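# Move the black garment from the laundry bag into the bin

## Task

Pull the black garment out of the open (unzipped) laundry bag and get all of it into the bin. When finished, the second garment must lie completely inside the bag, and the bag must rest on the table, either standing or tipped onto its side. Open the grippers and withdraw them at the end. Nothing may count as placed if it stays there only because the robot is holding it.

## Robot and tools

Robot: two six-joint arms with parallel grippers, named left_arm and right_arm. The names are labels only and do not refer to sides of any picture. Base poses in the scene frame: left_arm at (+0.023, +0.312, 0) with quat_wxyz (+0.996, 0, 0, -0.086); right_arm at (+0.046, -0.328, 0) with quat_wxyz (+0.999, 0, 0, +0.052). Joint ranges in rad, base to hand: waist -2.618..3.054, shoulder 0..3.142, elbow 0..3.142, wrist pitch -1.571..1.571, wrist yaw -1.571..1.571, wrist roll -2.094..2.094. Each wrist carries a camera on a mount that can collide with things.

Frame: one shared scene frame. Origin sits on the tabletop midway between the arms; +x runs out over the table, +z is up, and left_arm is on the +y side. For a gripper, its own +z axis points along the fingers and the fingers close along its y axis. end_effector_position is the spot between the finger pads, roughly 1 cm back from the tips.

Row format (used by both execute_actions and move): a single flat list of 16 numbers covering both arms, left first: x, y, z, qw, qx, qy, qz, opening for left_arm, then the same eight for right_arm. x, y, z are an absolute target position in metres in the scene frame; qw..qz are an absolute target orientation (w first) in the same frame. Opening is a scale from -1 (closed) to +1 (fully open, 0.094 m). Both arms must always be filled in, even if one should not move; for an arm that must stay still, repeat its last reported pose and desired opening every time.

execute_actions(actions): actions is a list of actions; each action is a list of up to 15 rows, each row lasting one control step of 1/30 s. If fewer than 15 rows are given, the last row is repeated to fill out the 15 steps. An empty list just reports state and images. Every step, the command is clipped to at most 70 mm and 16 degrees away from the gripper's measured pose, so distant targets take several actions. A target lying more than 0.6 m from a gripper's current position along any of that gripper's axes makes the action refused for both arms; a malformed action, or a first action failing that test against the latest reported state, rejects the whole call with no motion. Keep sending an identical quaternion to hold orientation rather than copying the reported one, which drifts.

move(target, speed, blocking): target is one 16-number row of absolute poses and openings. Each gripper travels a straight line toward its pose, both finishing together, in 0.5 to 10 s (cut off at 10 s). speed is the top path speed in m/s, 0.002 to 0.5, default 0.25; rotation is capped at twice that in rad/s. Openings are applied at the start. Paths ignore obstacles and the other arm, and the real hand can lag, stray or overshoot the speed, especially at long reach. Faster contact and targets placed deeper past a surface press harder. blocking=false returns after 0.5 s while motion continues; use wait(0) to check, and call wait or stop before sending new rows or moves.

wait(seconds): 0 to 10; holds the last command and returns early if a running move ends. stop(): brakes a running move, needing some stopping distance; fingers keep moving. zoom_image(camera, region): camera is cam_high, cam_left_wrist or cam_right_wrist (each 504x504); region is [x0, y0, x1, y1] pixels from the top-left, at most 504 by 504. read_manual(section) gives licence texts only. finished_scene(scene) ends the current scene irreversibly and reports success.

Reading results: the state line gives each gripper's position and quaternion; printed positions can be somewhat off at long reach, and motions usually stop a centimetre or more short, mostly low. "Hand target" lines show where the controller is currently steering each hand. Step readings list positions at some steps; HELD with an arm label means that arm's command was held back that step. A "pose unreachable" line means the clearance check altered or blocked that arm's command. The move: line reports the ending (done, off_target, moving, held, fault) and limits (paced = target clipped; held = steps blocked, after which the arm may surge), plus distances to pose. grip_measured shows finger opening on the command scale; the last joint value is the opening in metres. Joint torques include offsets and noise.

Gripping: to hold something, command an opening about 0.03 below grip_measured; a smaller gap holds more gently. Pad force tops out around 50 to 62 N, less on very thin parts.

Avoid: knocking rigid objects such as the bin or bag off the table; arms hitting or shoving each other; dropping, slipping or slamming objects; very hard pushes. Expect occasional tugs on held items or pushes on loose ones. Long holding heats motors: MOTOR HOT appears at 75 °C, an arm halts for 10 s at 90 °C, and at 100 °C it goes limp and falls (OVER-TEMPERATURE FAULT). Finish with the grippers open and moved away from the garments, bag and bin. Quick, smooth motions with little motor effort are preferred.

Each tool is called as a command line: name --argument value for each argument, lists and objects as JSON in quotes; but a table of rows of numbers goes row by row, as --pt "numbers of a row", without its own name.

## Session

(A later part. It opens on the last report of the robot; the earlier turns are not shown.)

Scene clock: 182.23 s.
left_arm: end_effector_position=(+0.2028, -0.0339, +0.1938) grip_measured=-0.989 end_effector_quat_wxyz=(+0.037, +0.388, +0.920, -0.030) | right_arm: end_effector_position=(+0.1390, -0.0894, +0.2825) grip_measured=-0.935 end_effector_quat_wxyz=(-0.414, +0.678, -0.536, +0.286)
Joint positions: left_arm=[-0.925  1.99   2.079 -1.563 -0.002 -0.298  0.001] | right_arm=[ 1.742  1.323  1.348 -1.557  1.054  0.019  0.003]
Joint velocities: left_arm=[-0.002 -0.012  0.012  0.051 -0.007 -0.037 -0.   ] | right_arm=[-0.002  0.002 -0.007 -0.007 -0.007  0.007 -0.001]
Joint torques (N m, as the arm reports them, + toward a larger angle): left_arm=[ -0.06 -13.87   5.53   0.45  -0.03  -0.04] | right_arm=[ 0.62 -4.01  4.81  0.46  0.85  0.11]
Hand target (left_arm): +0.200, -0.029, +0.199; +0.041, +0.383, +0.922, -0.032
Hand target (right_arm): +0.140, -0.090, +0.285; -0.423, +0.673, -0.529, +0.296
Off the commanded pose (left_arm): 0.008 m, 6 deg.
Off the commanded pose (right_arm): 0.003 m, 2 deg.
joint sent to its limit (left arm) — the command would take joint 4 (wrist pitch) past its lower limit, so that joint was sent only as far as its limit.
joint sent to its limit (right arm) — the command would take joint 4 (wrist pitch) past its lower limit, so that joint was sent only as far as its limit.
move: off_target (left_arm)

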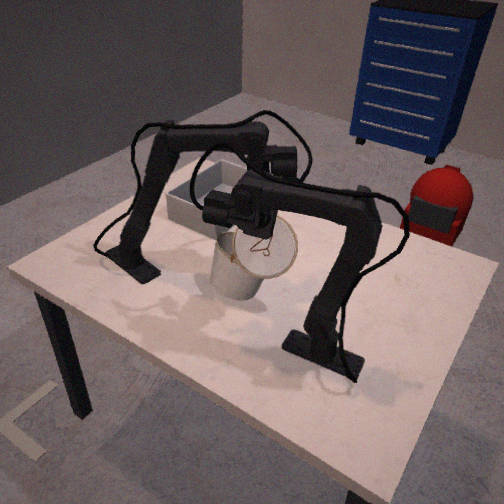

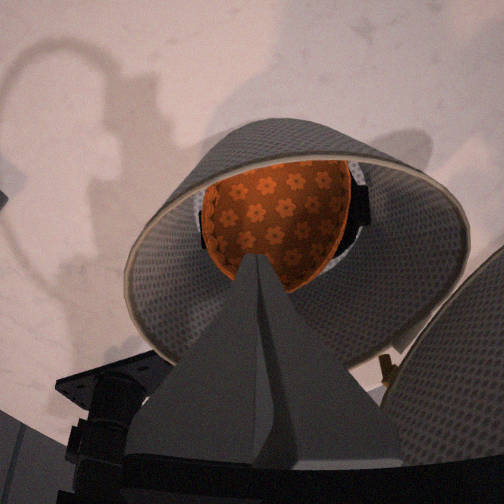

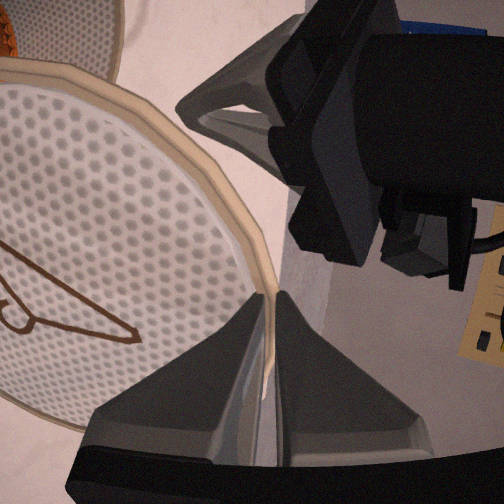

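move --target '[0.175,-0.01,0.16,0,0.383,0.924,0,-1, 0.14,-0.09,0.285,0.42,-0.67,0.53,-0.3,-1]' --speed 0.06

move --target '[0.175,-0.01,0.16,0,0.383,0.924,0,-1, 0.11,-0.12,0.31,0.42,-0.67,0.53,-0.3,-0.4]' --speed 0.06

move --target '[0.175,-0.01,0.16,0,0.383,0.924,0,-1, 0.2,-0.3,0.3,0.2,0,0.98,0,-0.4]' --speed 0.3

move --target '[0.06,-0.06,0.17,0,0.383,0.924,0,-1, 0.2,-0.3,0.3,0.2,0,0.98,0,-0.4]' --speed 0.08

Scene clock: 188.93 s.
left_arm: end_effector_position=(+0.1774, -0.0073, +0.1538) grip_measured=-0.989 end_effector_quat_wxyz=(-0.013, +0.385, +0.923, +0.012) | right_arm: end_effector_position=(+0.1390, -0.0894, +0.2825) grip_measured=-0.935 end_effector_quat_wxyz=(-0.414, +0.678, -0.536, +0.286)
Joint positions: left_arm=[-0.954  1.936  1.842 -1.513 -0.002 -0.336  0.001] | right_arm=[ 1.742  1.323  1.348 -1.557  1.054  0.019  0.003]
Joint velocities: left_arm=[ 0.002 -0.002 -0.012  0.007  0.037  0.022 -0.001] | right_arm=[-0.022 -0.002  0.002  0.051 -0.051  0.022 -0.   ]
Joint torques (N m, as the arm reports them, + toward a larger angle): left_arm=[ -0.64 -13.5    5.18   0.41   0.06  -0.06] | right_arm=[ 0.62 -4.01  4.82  0.46  0.85  0.12]
Hand target (left_arm): +0.175, -0.009, +0.160; -0.000, +0.383, +0.924, +0.000
Hand target (right_arm): +0.140, -0.090, +0.285; -0.423, +0.673, -0.529, +0.296
Off the commanded pose (left_arm): 0.007 m, 2 deg.
Off the commanded pose (right_arm): 0.003 m, 2 deg.
joint sent to its limit (right arm) — the command would take joint 4 (wrist pitch) past its lower limit, so that joint was sent only as far as its limit.
move: done

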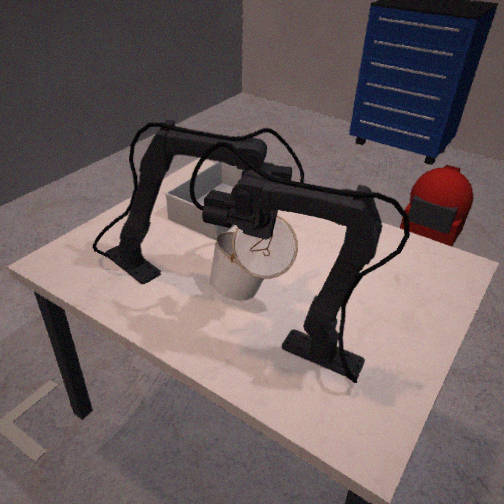

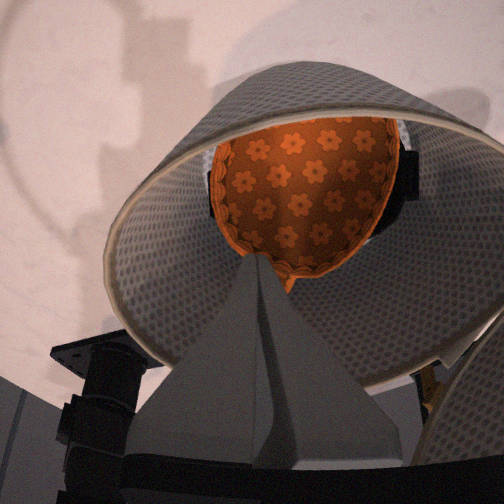

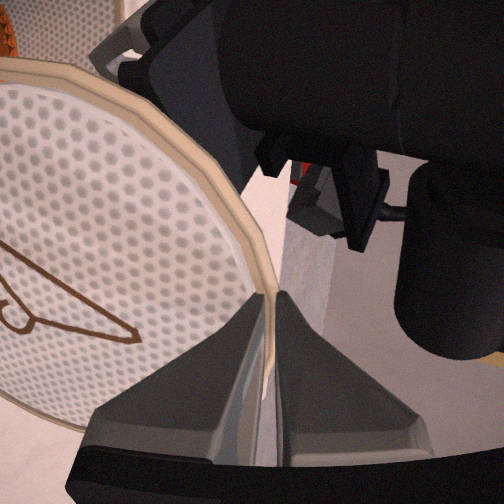

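Scene clock: 190.17 s.
left_arm: end_effector_position=(+0.1778, -0.0081, +0.1537) grip_measured=-0.989 end_effector_quat_wxyz=(-0.011, +0.384, +0.923, +0.011) | right_arm: end_effector_position=(+0.1108, -0.1178, +0.3074) grip_measured=-0.402 end_effector_quat_wxyz=(-0.465, +0.722, -0.475, +0.190)
Joint positions: left_arm=[-0.954  1.936  1.842 -1.509 -0.002 -0.338  0.001] | right_arm=[ 1.936  1.084  1.304 -1.563  1.038 -0.068  0.028]
Joint velocities: left_arm=[-0.002 -0.007 -0.007  0.022 -0.022  0.007  0.   ] | right_arm=[ 0.002 -0.017 -0.022 -0.007 -0.037 -0.066 -0.   ]
Joint torques (N m, as the arm reports them, + toward a larger angle): left_arm=[ -0.81 -13.38   5.58   0.47   0.04  -0.06] | right_arm=[ 0.62 -3.23  4.87  0.81  0.61  0.03]
Hand target (left_arm): +0.175, -0.010, +0.160; -0.000, +0.383, +0.924, +0.000
Hand target (right_arm): +0.112, -0.120, +0.309; -0.472, +0.720, -0.474, +0.188
Off the commanded pose (left_arm): 0.007 m, 2 deg.
Off the commanded pose (right_arm): 0.003 m, 16 deg; orientation clipped at the last step of the last action.
joint sent to its limit (right arm) — the command would take joint 4 (wrist pitch) past its lower limit, so that joint was sent only as far as its limit.
move: off_target (right_arm); limits=paced

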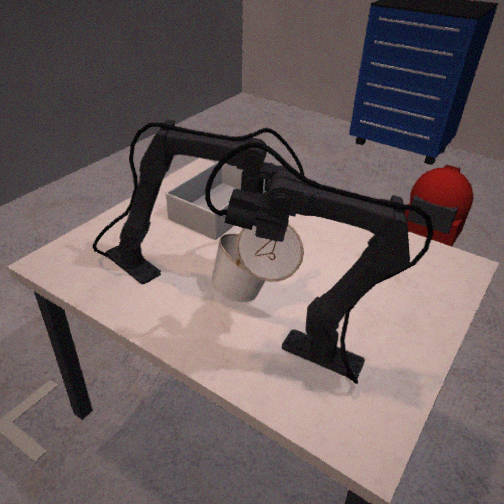

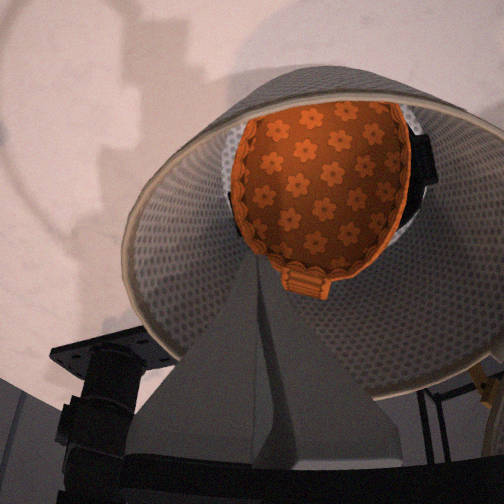

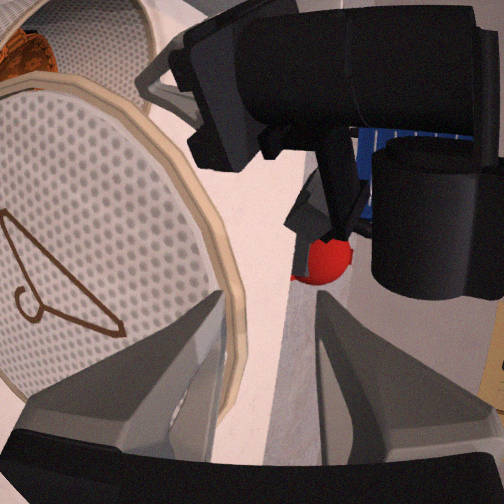

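Scene clock: 193.97 s.
left_arm: end_effector_position=(+0.1779, -0.0081, +0.1537) grip_measured=-0.989 end_effector_quat_wxyz=(-0.011, +0.384, +0.923, +0.011) | right_arm: end_effector_position=(+0.2021, -0.2961, +0.2944) grip_measured=-0.402 end_effector_quat_wxyz=(+0.286, -0.011, +0.958, +0.032)
Joint positions: left_arm=[-0.954  1.936  1.842 -1.509 -0.002 -0.338  0.001] | right_arm=[ 0.21   0.866  1.434 -1.563  0.104  0.26   0.028]
Joint velocities: left_arm=[ 0.022  0.002 -0.007 -0.007  0.007  0.022 -0.   ] | right_arm=[ 0.007 -0.012 -0.012 -0.081  0.051 -0.037 -0.001]
Joint torques (N m, as the arm reports them, + toward a larger angle): left_arm=[ -0.51 -13.47   5.89   0.47   0.01  -0.09] | right_arm=[-0.56  1.82  7.53  1.42 -0.02 -0.06]
Hand target (left_arm): +0.175, -0.010, +0.160; -0.000, +0.383, +0.924, +0.000
Hand target (right_arm): +0.204, -0.295, +0.303; +0.295, -0.011, +0.955, +0.037
Off the commanded pose (left_arm): 0.007 m, 2 deg.
Off the commanded pose (right_arm): 0.007 m, 11 deg.
joint sent to its limit (right arm) — the command would take joint 4 (wrist pitch) past its lower limit, so that joint was sent only as far as its limit.
move: off_target (right_arm)

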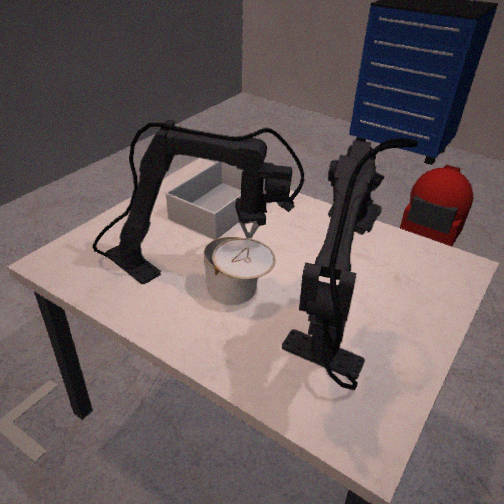

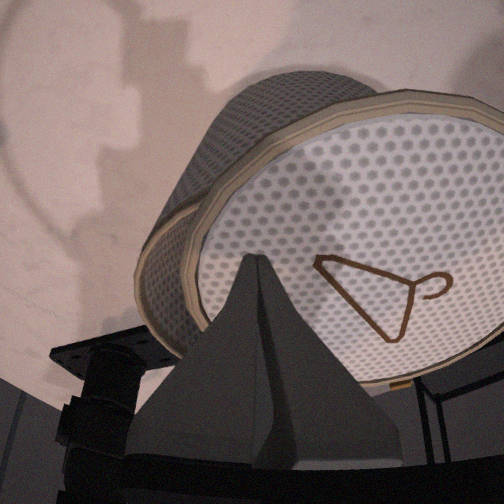

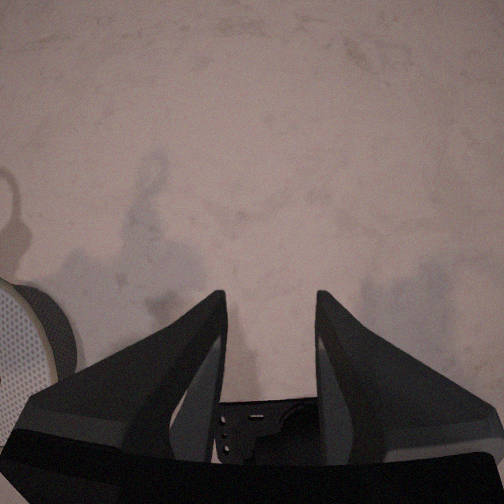

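Scene clock: 196.00 s.
left_arm: end_effector_position=(+0.0604, -0.0570, +0.1651) grip_measured=-0.989 end_effector_quat_wxyz=(-0.001, +0.388, +0.922, +0.004) | right_arm: end_effector_position=(+0.2026, -0.2994, +0.2941) grip_measured=-0.402 end_effector_quat_wxyz=(+0.284, -0.009, +0.958, +0.032)
Joint positions: left_arm=[-1.303  1.988  1.961 -1.552 -0.002 -0.678  0.001] | right_arm=[ 0.16   0.866  1.434 -1.563  0.078  0.223  0.028]
Joint velocities: left_arm=[-0.012 -0.012  0.017  0.022 -0.051 -0.125 -0.   ] | right_arm=[-0.022 -0.002  0.002 -0.022  0.066  0.022 -0.   ]
Joint torques (N m, as the arm reports them, + toward a larger angle): left_arm=[ -0.17 -10.47   9.39   0.16   0.    -0.11] | right_arm=[-0.69  0.    5.97  1.42 -0.04 -0.06]
Hand target (left_arm): +0.060, -0.059, +0.170; +0.002, +0.383, +0.924, +0.001
Hand target (right_arm): +0.201, -0.300, +0.299; +0.294, -0.008, +0.955, +0.036
Off the commanded pose (left_arm): 0.006 m, 1 deg.
Off the commanded pose (right_arm): 0.006 m, 11 deg.
joint sent to its limit (left arm) — the command would take joint 4 (wrist pitch) past its lower limit, so that joint was sent only as far as its limit.
joint sent to its limit (right arm) — the command would take joint 4 (wrist pitch) past its lower limit, so that joint was sent only as far as its limit.
move: off_target (right_arm)

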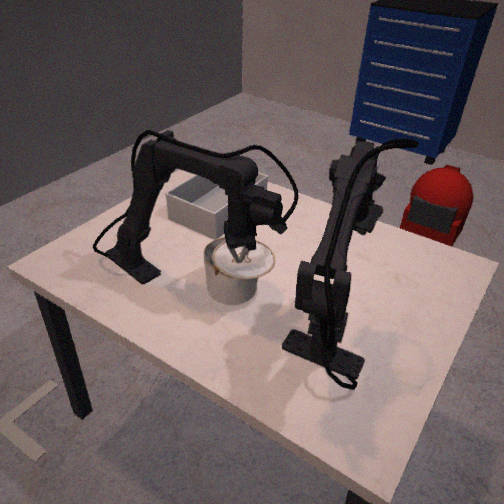

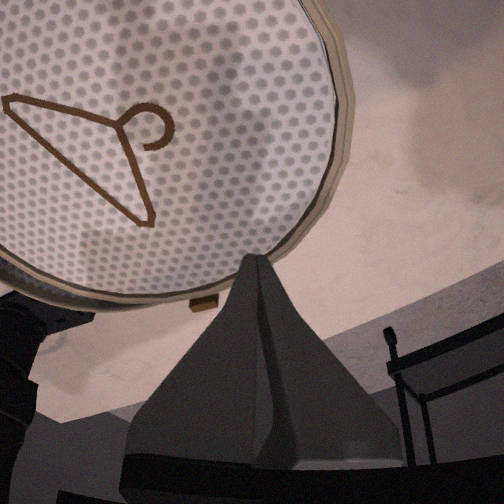

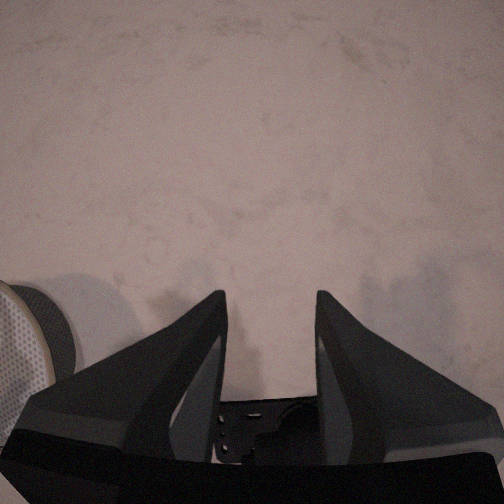

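move --target '[0.14,0.06,0.18,0,0,1,0,-0.4, 0.2,-0.3,0.3,0.29,0,0.957,0.03,-0.4]'

Scene clock: 200.87 s.
left_arm: end_effector_position=(+0.1406, +0.0558, +0.1787) grip_measured=-0.403 end_effector_quat_wxyz=(-0.004, +0.009, +1.000, +0.005) | right_arm: end_effector_position=(+0.2025, -0.2987, +0.2942) grip_measured=-0.402 end_effector_quat_wxyz=(+0.285, -0.001, +0.958, +0.034)
Joint positions: left_arm=[-0.972  1.636  1.575 -1.523  0.004 -1.126  0.028] | right_arm=[ 0.172  0.866  1.434 -1.563  0.085  0.248  0.028]
Joint velocities: left_arm=[-0.007 -0.012 -0.012  0.051 -0.081 -0.022 -0.   ] | right_arm=[-0.007 -0.002 -0.002 -0.051  0.051  0.007  0.001]
Joint torques (N m, as the arm reports them, + toward a larger angle): left_arm=[ 0.27 -9.71  5.23  0.42  0.02 -0.1 ] | right_arm=[ 0.64 -0.33  5.79  1.42  0.18  0.04]
Hand target (left_arm): +0.140, +0.059, +0.180; -0.002, +0.000, +1.000, -0.001
Hand target (right_arm): +0.200, -0.300, +0.299; +0.296, -0.001, +0.955, +0.033
Off the commanded pose (left_arm): 0.004 m, 1 deg.
Off the commanded pose (right_arm): 0.006 m, 1 deg.
joint sent to its limit (right arm) — the command would take joint 4 (wrist pitch) past its lower limit, so that joint was sent only as far as its limit.
move: done

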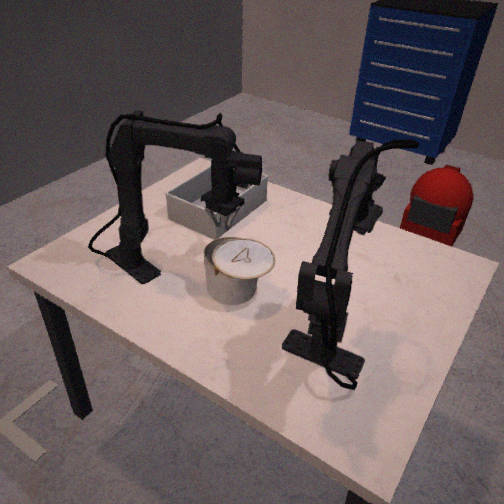

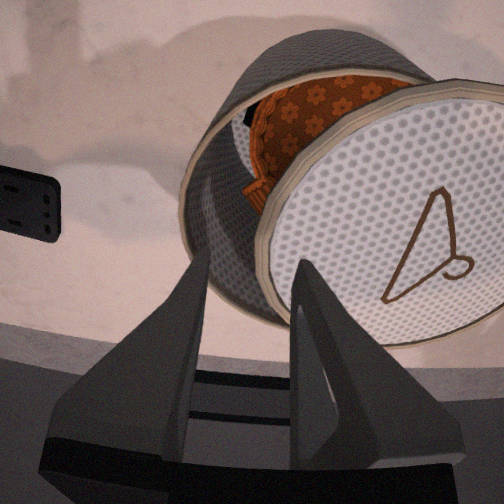

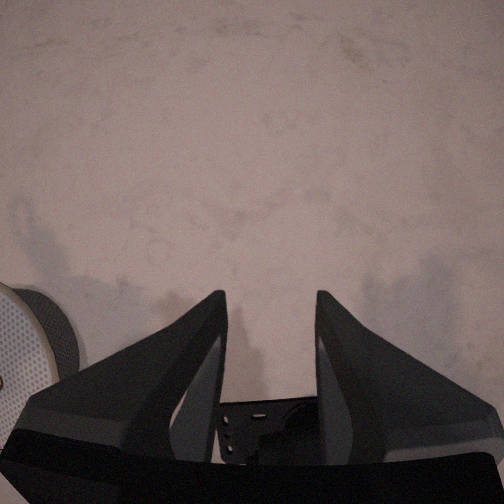

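Rim ~2.5 cm further +y.

move --target '[0.14,0.086,0.16,0,0,1,0,-0.4, 0.2,-0.3,0.3,0.29,0,0.957,0.03,-0.4]' --speed 0.1

move --target '[0.14,0.082,0.085,0,0,1,0,-0.4, 0.2,-0.3,0.3,0.29,0,0.957,0.03,-0.4]' --speed 0.07

move --target '[0.14,0.082,0.085,0,0,1,0,-1, 0.2,-0.3,0.3,0.29,0,0.957,0.03,-0.4]'

Scene clock: 206.03 s.
left_arm: end_effector_position=(+0.1382, +0.0838, +0.1589) grip_measured=-0.403 end_effector_quat_wxyz=(-0.006, -0.001, +1.000, +0.008) | right_arm: end_effector_position=(+0.2025, -0.2989, +0.2942) grip_measured=-0.402 end_effector_quat_wxyz=(+0.285, -0.001, +0.958, +0.034)
Joint positions: left_arm=[-0.935  1.532  1.391 -1.449  0.004 -1.11   0.028] | right_arm=[ 0.172  0.866  1.434 -1.563  0.086  0.249  0.028]
Joint velocities: left_arm=[ 0.002 -0.012 -0.007 -0.007  0.007 -0.051 -0.001] | right_arm=[ 0.007  0.002 -0.027 -0.037  0.037 -0.095 -0.   ]
Joint torques (N m, as the arm reports them, + toward a larger angle): left_arm=[ 0.58 -8.91  5.29  0.43 -0.02  0.14] | right_arm=[ 0.71 -0.3   5.8   1.42  0.17  0.03]
Hand target (left_arm): +0.140, +0.086, +0.160; -0.000, -0.000, +1.000, +0.000
Hand target (right_arm): +0.200, -0.300, +0.300; +0.296, -0.001, +0.955, +0.033
Off the commanded pose (left_arm): 0.003 m, 1 deg.
Off the commanded pose (right_arm): 0.006 m, 1 deg.
joint sent to its limit (right arm) — the command would take joint 4 (wrist pitch) past its lower limit, so that joint was sent only as far as its limit.
move: done

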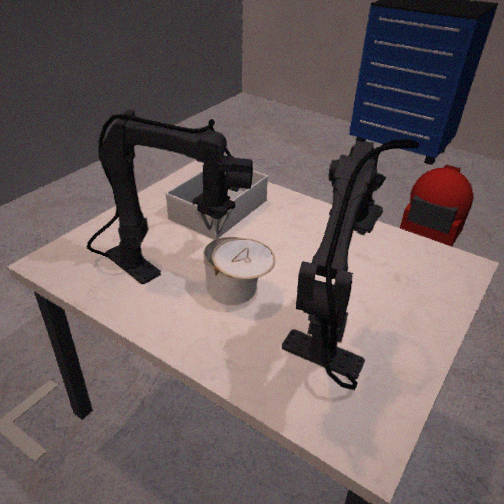

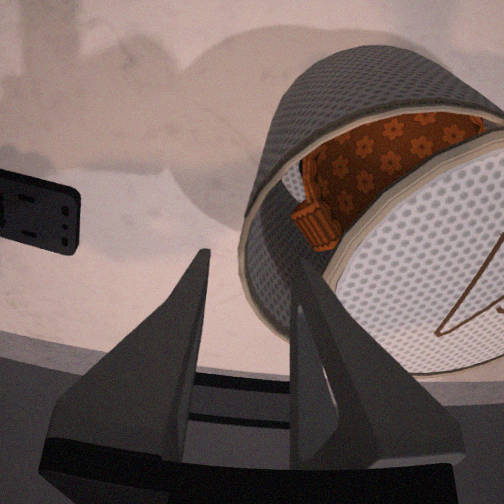

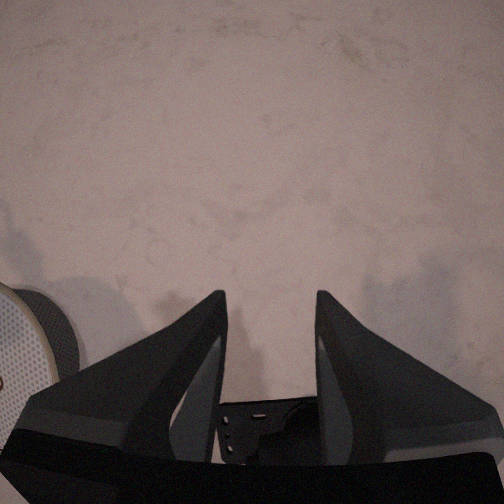

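Scene clock: 207.60 s.
left_arm: end_effector_position=(+0.1389, +0.0824, +0.0883) grip_measured=-0.403 end_effector_quat_wxyz=(-0.002, -0.001, +1.000, -0.000) | right_arm: end_effector_position=(+0.2025, -0.2989, +0.2942) grip_measured=-0.402 end_effector_quat_wxyz=(+0.285, -0.001, +0.958, +0.034)
Joint positions: left_arm=[-0.935  1.532  1.11  -1.15   0.004 -1.11   0.028] | right_arm=[ 0.172  0.866  1.434 -1.563  0.086  0.249  0.028]
Joint velocities: left_arm=[ 0.017 -0.007 -0.002  0.007 -0.183  0.066 -0.   ] | right_arm=[ 0.012  0.002 -0.012  0.007 -0.066  0.022 -0.   ]
Joint torques (N m, as the arm reports them, + toward a larger angle): left_arm=[-0.12 -6.78  5.74  0.45 -0.02  0.03] | right_arm=[ 0.71 -0.31  5.8   1.42  0.17  0.03]
Hand target (left_arm): +0.139, +0.083, +0.085; -0.000, +0.000, +1.000, +0.000
Hand target (right_arm): +0.200, -0.300, +0.300; +0.296, -0.001, +0.955, +0.033
Off the commanded pose (left_arm): 0.003 m, 0 deg.
Off the commanded pose (right_arm): 0.006 m, 1 deg.
joint sent to its limit (right arm) — the command would take joint 4 (wrist pitch) past its lower limit, so that joint was sent only as far as its limit.
move: done

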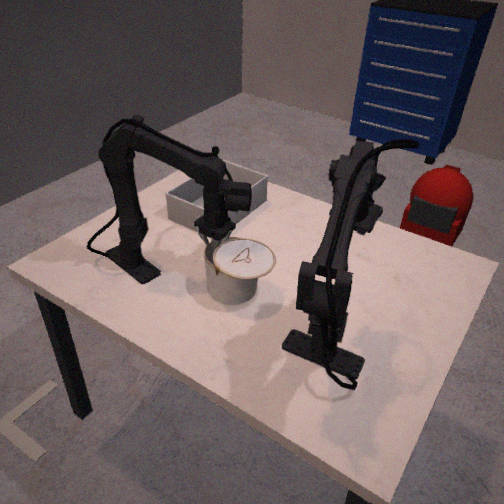

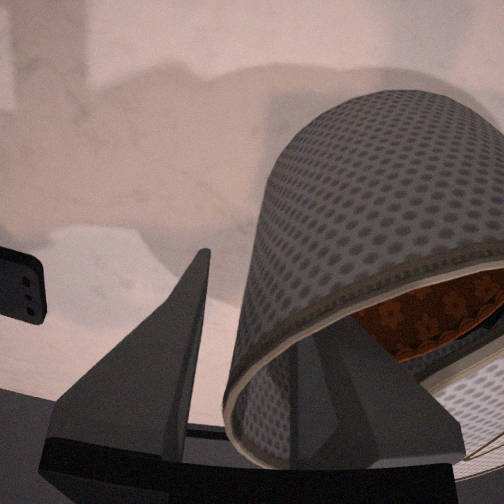

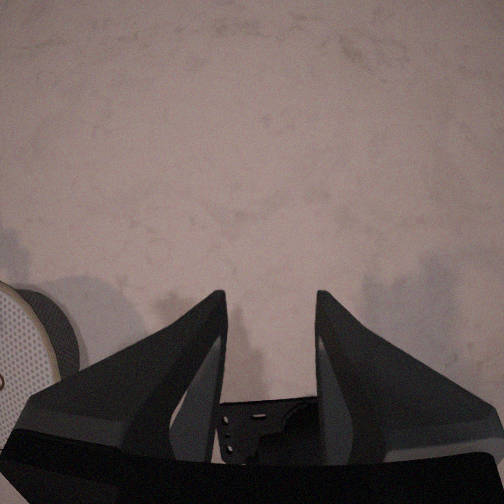

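Scene clock: 208.30 s.
left_arm: end_effector_position=(+0.1392, +0.0811, +0.0883) grip_measured=-0.955 end_effector_quat_wxyz=(-0.002, -0.001, +1.000, -0.003) | right_arm: end_effector_position=(+0.2025, -0.2989, +0.2942) grip_measured=-0.402 end_effector_quat_wxyz=(+0.285, -0.001, +0.958, +0.034)
Joint positions: left_arm=[-0.935  1.532  1.11  -1.145  0.006 -1.11   0.002] | right_arm=[ 0.172  0.866  1.434 -1.563  0.086  0.249  0.028]
Joint velocities: left_arm=[ 0.007 -0.007  0.002  0.081 -0.022 -0.022 -0.001] | right_arm=[ 0.012  0.007 -0.007  0.037  0.051 -0.007 -0.001]
Joint torques (N m, as the arm reports them, + toward a larger angle): left_arm=[ 0.34 -6.31  6.04  0.46 -0.03  0.02] | right_arm=[ 0.71 -0.3   5.81  1.42  0.17  0.03]
Hand target (left_arm): +0.140, +0.082, +0.085; +0.000, -0.000, +1.000, -0.000
Hand target (right_arm): +0.200, -0.300, +0.300; +0.296, -0.001, +0.955, +0.033
Off the commanded pose (left_arm): 0.003 m, 0 deg.
Off the commanded pose (right_arm): 0.006 m, 1 deg.
joint sent to its limit (right arm) — the command would take joint 4 (wrist pitch) past its lower limit, so that joint was sent only as far as its limit.
move: done

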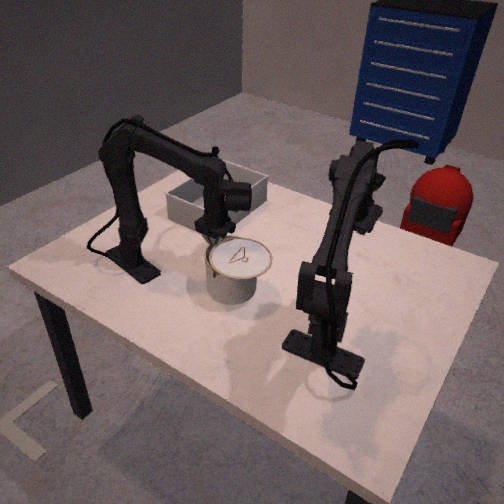

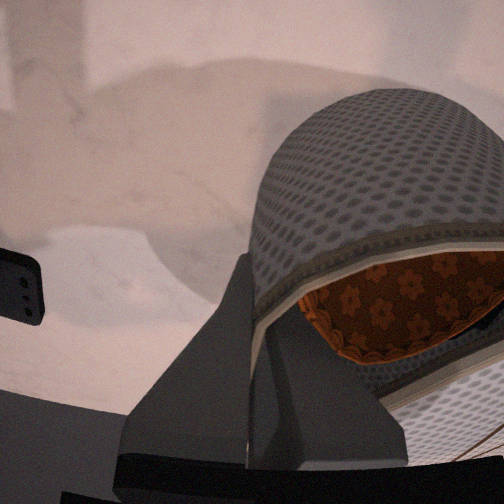

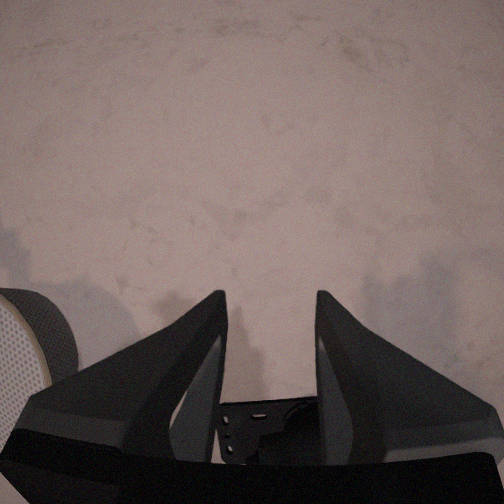

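move --target '[0.2,0.08,0.16,0,0.2,0.98,0,-1, 0.2,-0.4,0.25,0.29,0,0.957,0.03,-0.4]' --speed 0.15

move --target '[0.37,0.02,0.2,0.664,0.242,0.664,-0.242,-1, 0.2,-0.4,0.25,0.29,0,0.957,0.03,-0.4]' --speed 0.2

Scene clock: 215.87 s.
left_arm: end_effector_position=(+0.1950, +0.0803, +0.1526) grip_measured=-0.956 end_effector_quat_wxyz=(-0.009, +0.198, +0.980, +0.002) | right_arm: end_effector_position=(+0.2030, -0.4021, +0.2527) grip_measured=-0.402 end_effector_quat_wxyz=(+0.289, -0.004, +0.957, +0.002)
Joint positions: left_arm=[-0.761  1.651  1.487 -1.423  0.008 -0.535  0.002] | right_arm=[-1.028  0.914  1.257 -1.539 -0.461 -0.842  0.028]
Joint velocities: left_arm=[-0.037  0.007  0.012  0.037  0.007  0.022  0.001] | right_arm=[ 0.007  0.002 -0.012 -0.007 -0.022 -0.022 -0.   ]
Joint torques (N m, as the arm reports them, + toward a larger angle): left_arm=[ 0.46 -7.61  9.65  0.19 -0.07  0.09] | right_arm=[-0.68  0.72  4.62  1.14 -0.46 -0.06]
Hand target (left_arm): +0.200, +0.079, +0.160; -0.000, +0.200, +0.980, -0.001
Hand target (right_arm): +0.205, -0.402, +0.251; +0.292, -0.004, +0.956, +0.012
Off the commanded pose (left_arm): 0.009 m, 1 deg.
Off the commanded pose (right_arm): 0.005 m, 3 deg.
move: off_target (right_arm)

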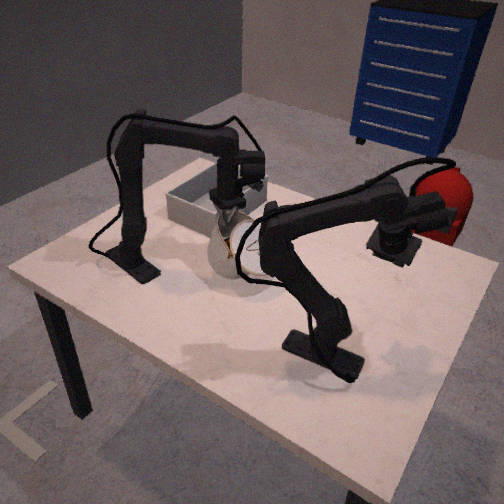

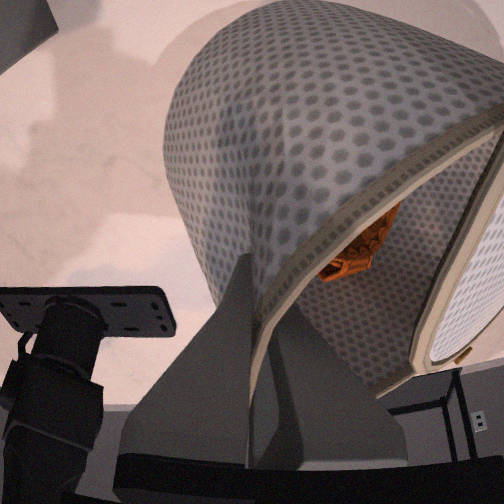

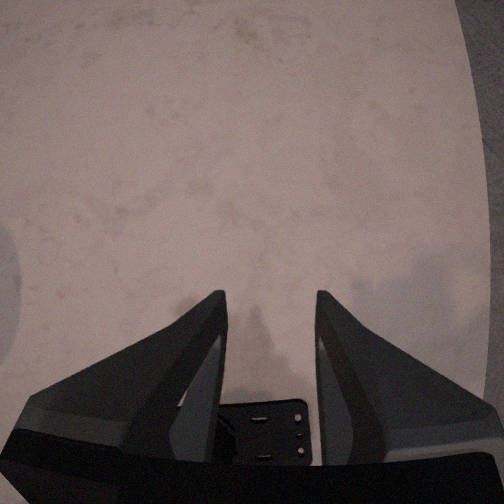

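Scene clock: 220.67 s.
left_arm: end_effector_position=(+0.3685, +0.0158, +0.1941) grip_measured=-0.956 end_effector_quat_wxyz=(+0.654, +0.244, +0.674, -0.242) | right_arm: end_effector_position=(+0.2006, -0.4035, +0.2532) grip_measured=-0.402 end_effector_quat_wxyz=(+0.293, -0.000, +0.956, +0.004)
Joint positions: left_arm=[-0.547  1.613  0.571  1.015 -0.018 -0.007  0.002] | right_arm=[-1.068  0.914  1.257 -1.553 -0.483 -0.874  0.028]
Joint velocities: left_arm=[-0.007 -0.002 -0.012  0.007  0.022 -0.007 -0.001] | right_arm=[-0.002  0.002  0.002  0.022  0.037 -0.007 -0.   ]
Joint torques (N m, as the arm reports them, + toward a larger angle): left_arm=[ 0.82 -7.01  6.16  2.64  0.13  0.08] | right_arm=[-0.69  0.57  4.3   0.98 -0.48 -0.06]
Hand target (left_arm): +0.369, +0.019, +0.198; +0.664, +0.243, +0.664, -0.242
Hand target (right_arm): +0.201, -0.400, +0.250; +0.292, +0.003, +0.956, +0.019
Off the commanded pose (left_arm): 0.007 m, 2 deg.
Off the commanded pose (right_arm): 0.005 m, 3 deg.
joint sent to its limit (right arm) — the command would take joint 4 (wrist pitch) past its lower limit, so that joint was sent only as far as its limit.
move: off_target (right_arm)

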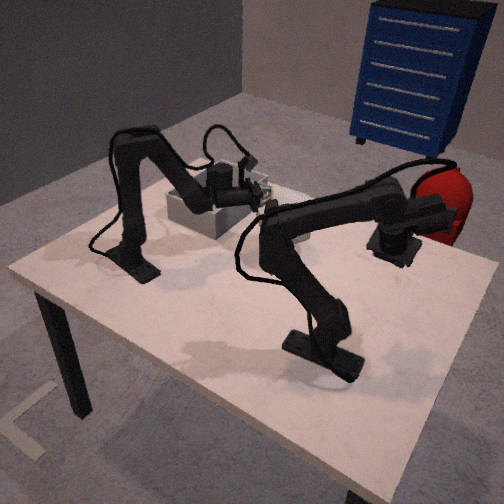

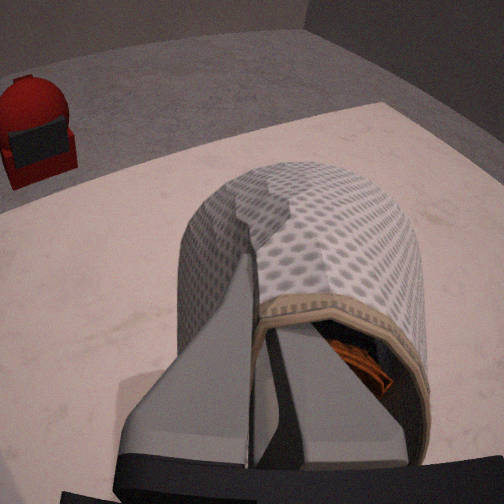

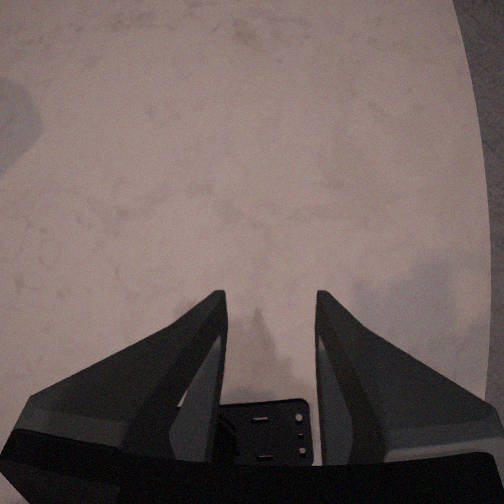

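move --target '[0.37,0.02,0.31,0.814,0.171,0.47,-0.296,-1, 0.3,-0.33,0.18,0.05,0,0.998,0,1]' --speed 0.15

Scene clock: 224.93 s.
left_arm: end_effector_position=(+0.3701, +0.0164, +0.2881) grip_measured=-0.956 end_effector_quat_wxyz=(+0.788, +0.183, +0.511, -0.291) | right_arm: end_effector_position=(+0.2922, -0.3265, +0.1685) grip_measured=+1.000 end_effector_quat_wxyz=(+0.031, +0.002, +0.999, +0.023)
Joint positions: left_arm=[-0.543  1.746  0.638  1.531 -0.016 -0.002  0.002] | right_arm=[-0.135  1.424  1.329 -1.416 -0.047 -0.025  0.094]
Joint velocities: left_arm=[ 0.002  0.007 -0.022  0.037  0.007 -0.007  0.001] | right_arm=[-0.012 -0.007  0.002 -0.051  0.007 -0.007  0.   ]
Joint torques (N m, as the arm reports them, + toward a larger angle): left_arm=[ 0.49 -8.05  9.21  2.22  0.1   0.15] | right_arm=[ 0.54 -5.74  9.04  0.58  0.06  0.03]
Hand target (left_arm): +0.370, +0.019, +0.310; +0.808, +0.175, +0.480, -0.293
Hand target (right_arm): +0.300, -0.327, +0.179; +0.050, +0.002, +0.999, +0.018
Off the commanded pose (left_arm): 0.022 m, 6 deg.
Off the commanded pose (right_arm): 0.014 m, 3 deg.
joint sent to its limit (left arm) — the command would take joint 4 (wrist pitch) past its upper limit, so that joint was sent only as far as its limit.
move: off_target (left_arm, right_arm)

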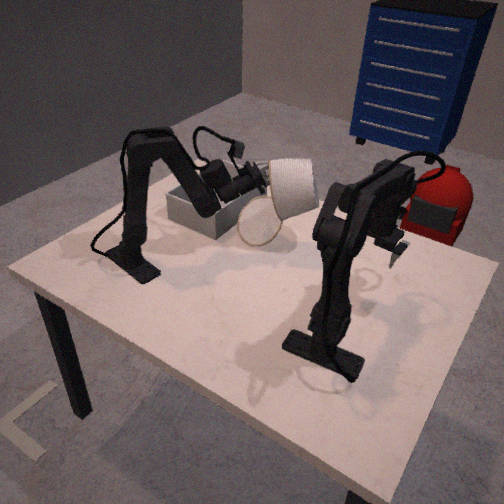

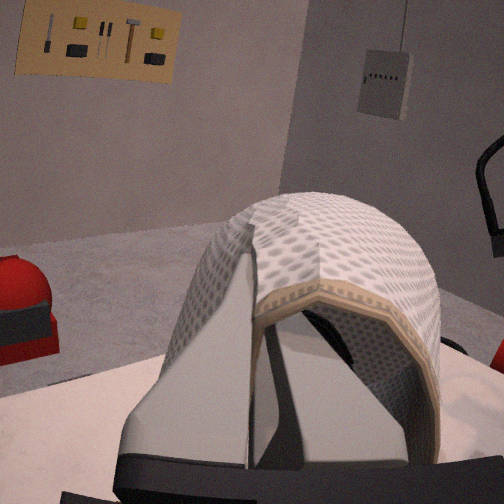

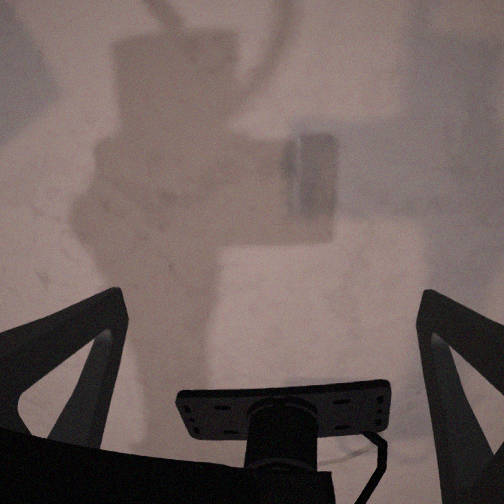

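move --target '[0.33,0.05,0.16,0.26,0.1,0.96,-0.03,-1, 0.2,-0.25,0.25,0.25,-0.37,0.89,0.1,1]' --speed 0.2

move --target '[0.33,0.05,0.11,0.26,0.1,0.96,-0.03,-1, 0.2,-0.12,0.25,0.25,-0.37,0.89,0.1,1]' --speed 0.1

Scene clock: 233.07 s.
left_arm: end_effector_position=(+0.3258, +0.0528, +0.1531) grip_measured=-0.956 end_effector_quat_wxyz=(+0.258, +0.109, +0.960, -0.025) | right_arm: end_effector_position=(+0.2000, -0.2552, +0.2469) grip_measured=+1.000 end_effector_quat_wxyz=(+0.243, -0.364, +0.894, +0.094)
Joint positions: left_arm=[-0.674  1.653  1.37  -0.853 -0.302 -0.551  0.002] | right_arm=[ 0.013  0.879  1.24  -1.495 -0.305 -0.588  0.094]
Joint velocities: left_arm=[ 0.017  0.007  0.012  0.007 -0.022 -0.022  0.   ] | right_arm=[-0.002 -0.002  0.002 -0.095  0.037 -0.051  0.   ]
Joint torques (N m, as the arm reports them, + toward a larger angle): left_arm=[ 0.63 -8.71 10.56  1.03 -0.1  -0.06] | right_arm=[ 0.63 -1.28  5.94  1.13 -0.36 -0.06]
Hand target (left_arm): +0.329, +0.051, +0.160; +0.259, +0.100, +0.960, -0.031
Hand target (right_arm): +0.195, -0.252, +0.251; +0.250, -0.372, +0.888, +0.101
Off the commanded pose (left_arm): 0.009 m, 1 deg.
Off the commanded pose (right_arm): 0.006 m, 1 deg.
move: done

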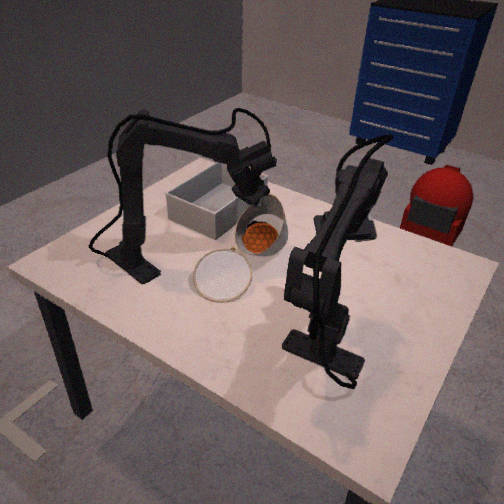

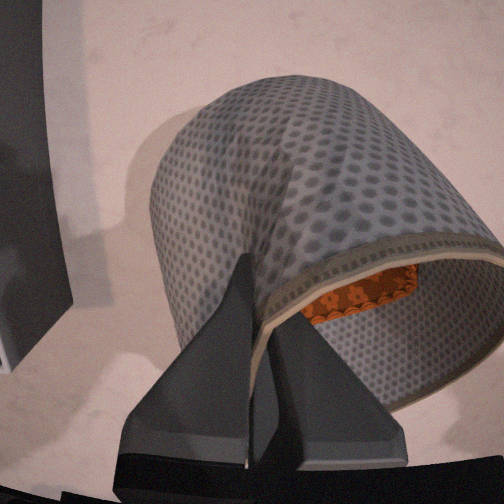

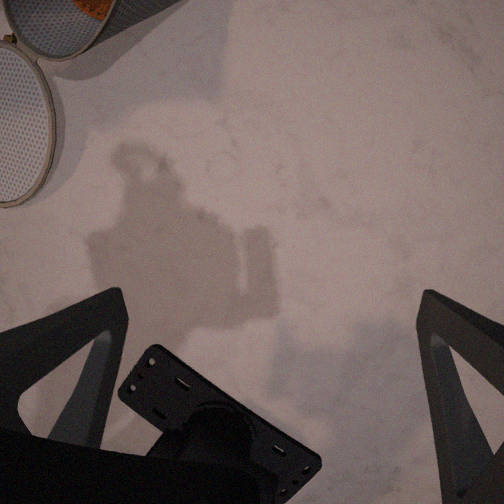

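Scene clock: 234.93 s.
left_arm: end_effector_position=(+0.3303, +0.0477, +0.1185) grip_measured=-0.956 end_effector_quat_wxyz=(+0.267, +0.106, +0.957, -0.033) | right_arm: end_effector_position=(+0.1905, -0.1278, +0.2363) grip_measured=+1.000 end_effector_quat_wxyz=(+0.218, -0.372, +0.897, +0.100)
Joint positions: left_arm=[-0.674  1.674  1.245 -0.681 -0.302 -0.554  0.002] | right_arm=[ 0.899  1.106  1.282 -1.268  0.083  0.197  0.094]
Joint velocities: left_arm=[-0.012 -0.002 -0.007 -0.022 -0.022  0.022  0.   ] | right_arm=[-0.002 -0.012 -0.002 -0.007  0.022 -0.007  0.   ]
Joint torques (N m, as the arm reports them, + toward a larger angle): left_arm=[ 0.31 -8.26  6.16  1.32 -0.12 -0.09] | right_arm=[ 0.65 -2.22  9.14  1.5   0.16  0.04]
Hand target (left_arm): +0.329, +0.051, +0.110; +0.260, +0.100, +0.960, -0.030
Hand target (right_arm): +0.195, -0.121, +0.251; +0.242, -0.367, +0.891, +0.111
Off the commanded pose (left_arm): 0.009 m, 1 deg.
Off the commanded pose (right_arm): 0.018 m, 4 deg.
move: off_target (right_arm)

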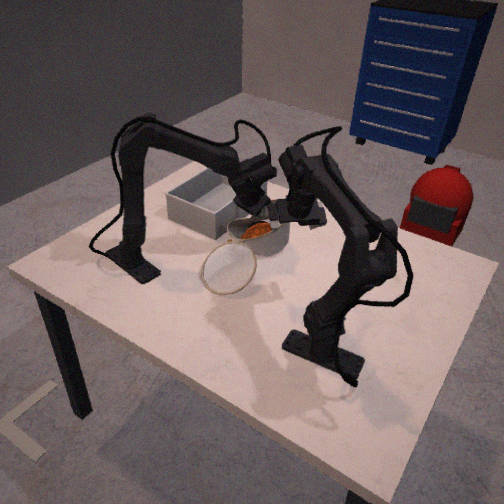

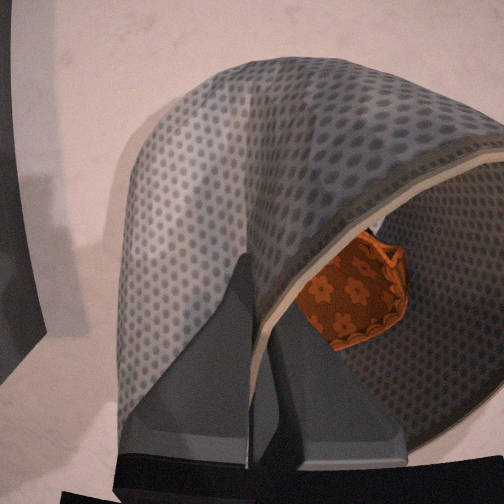

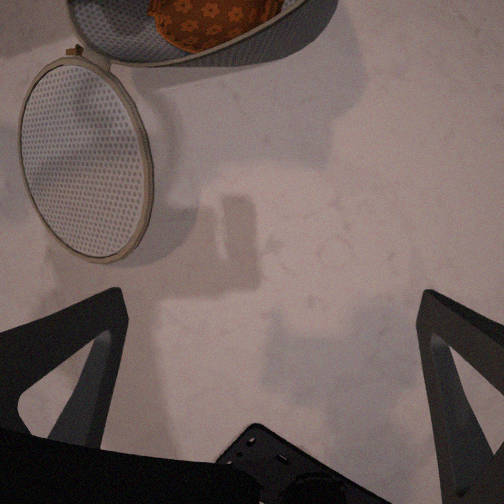

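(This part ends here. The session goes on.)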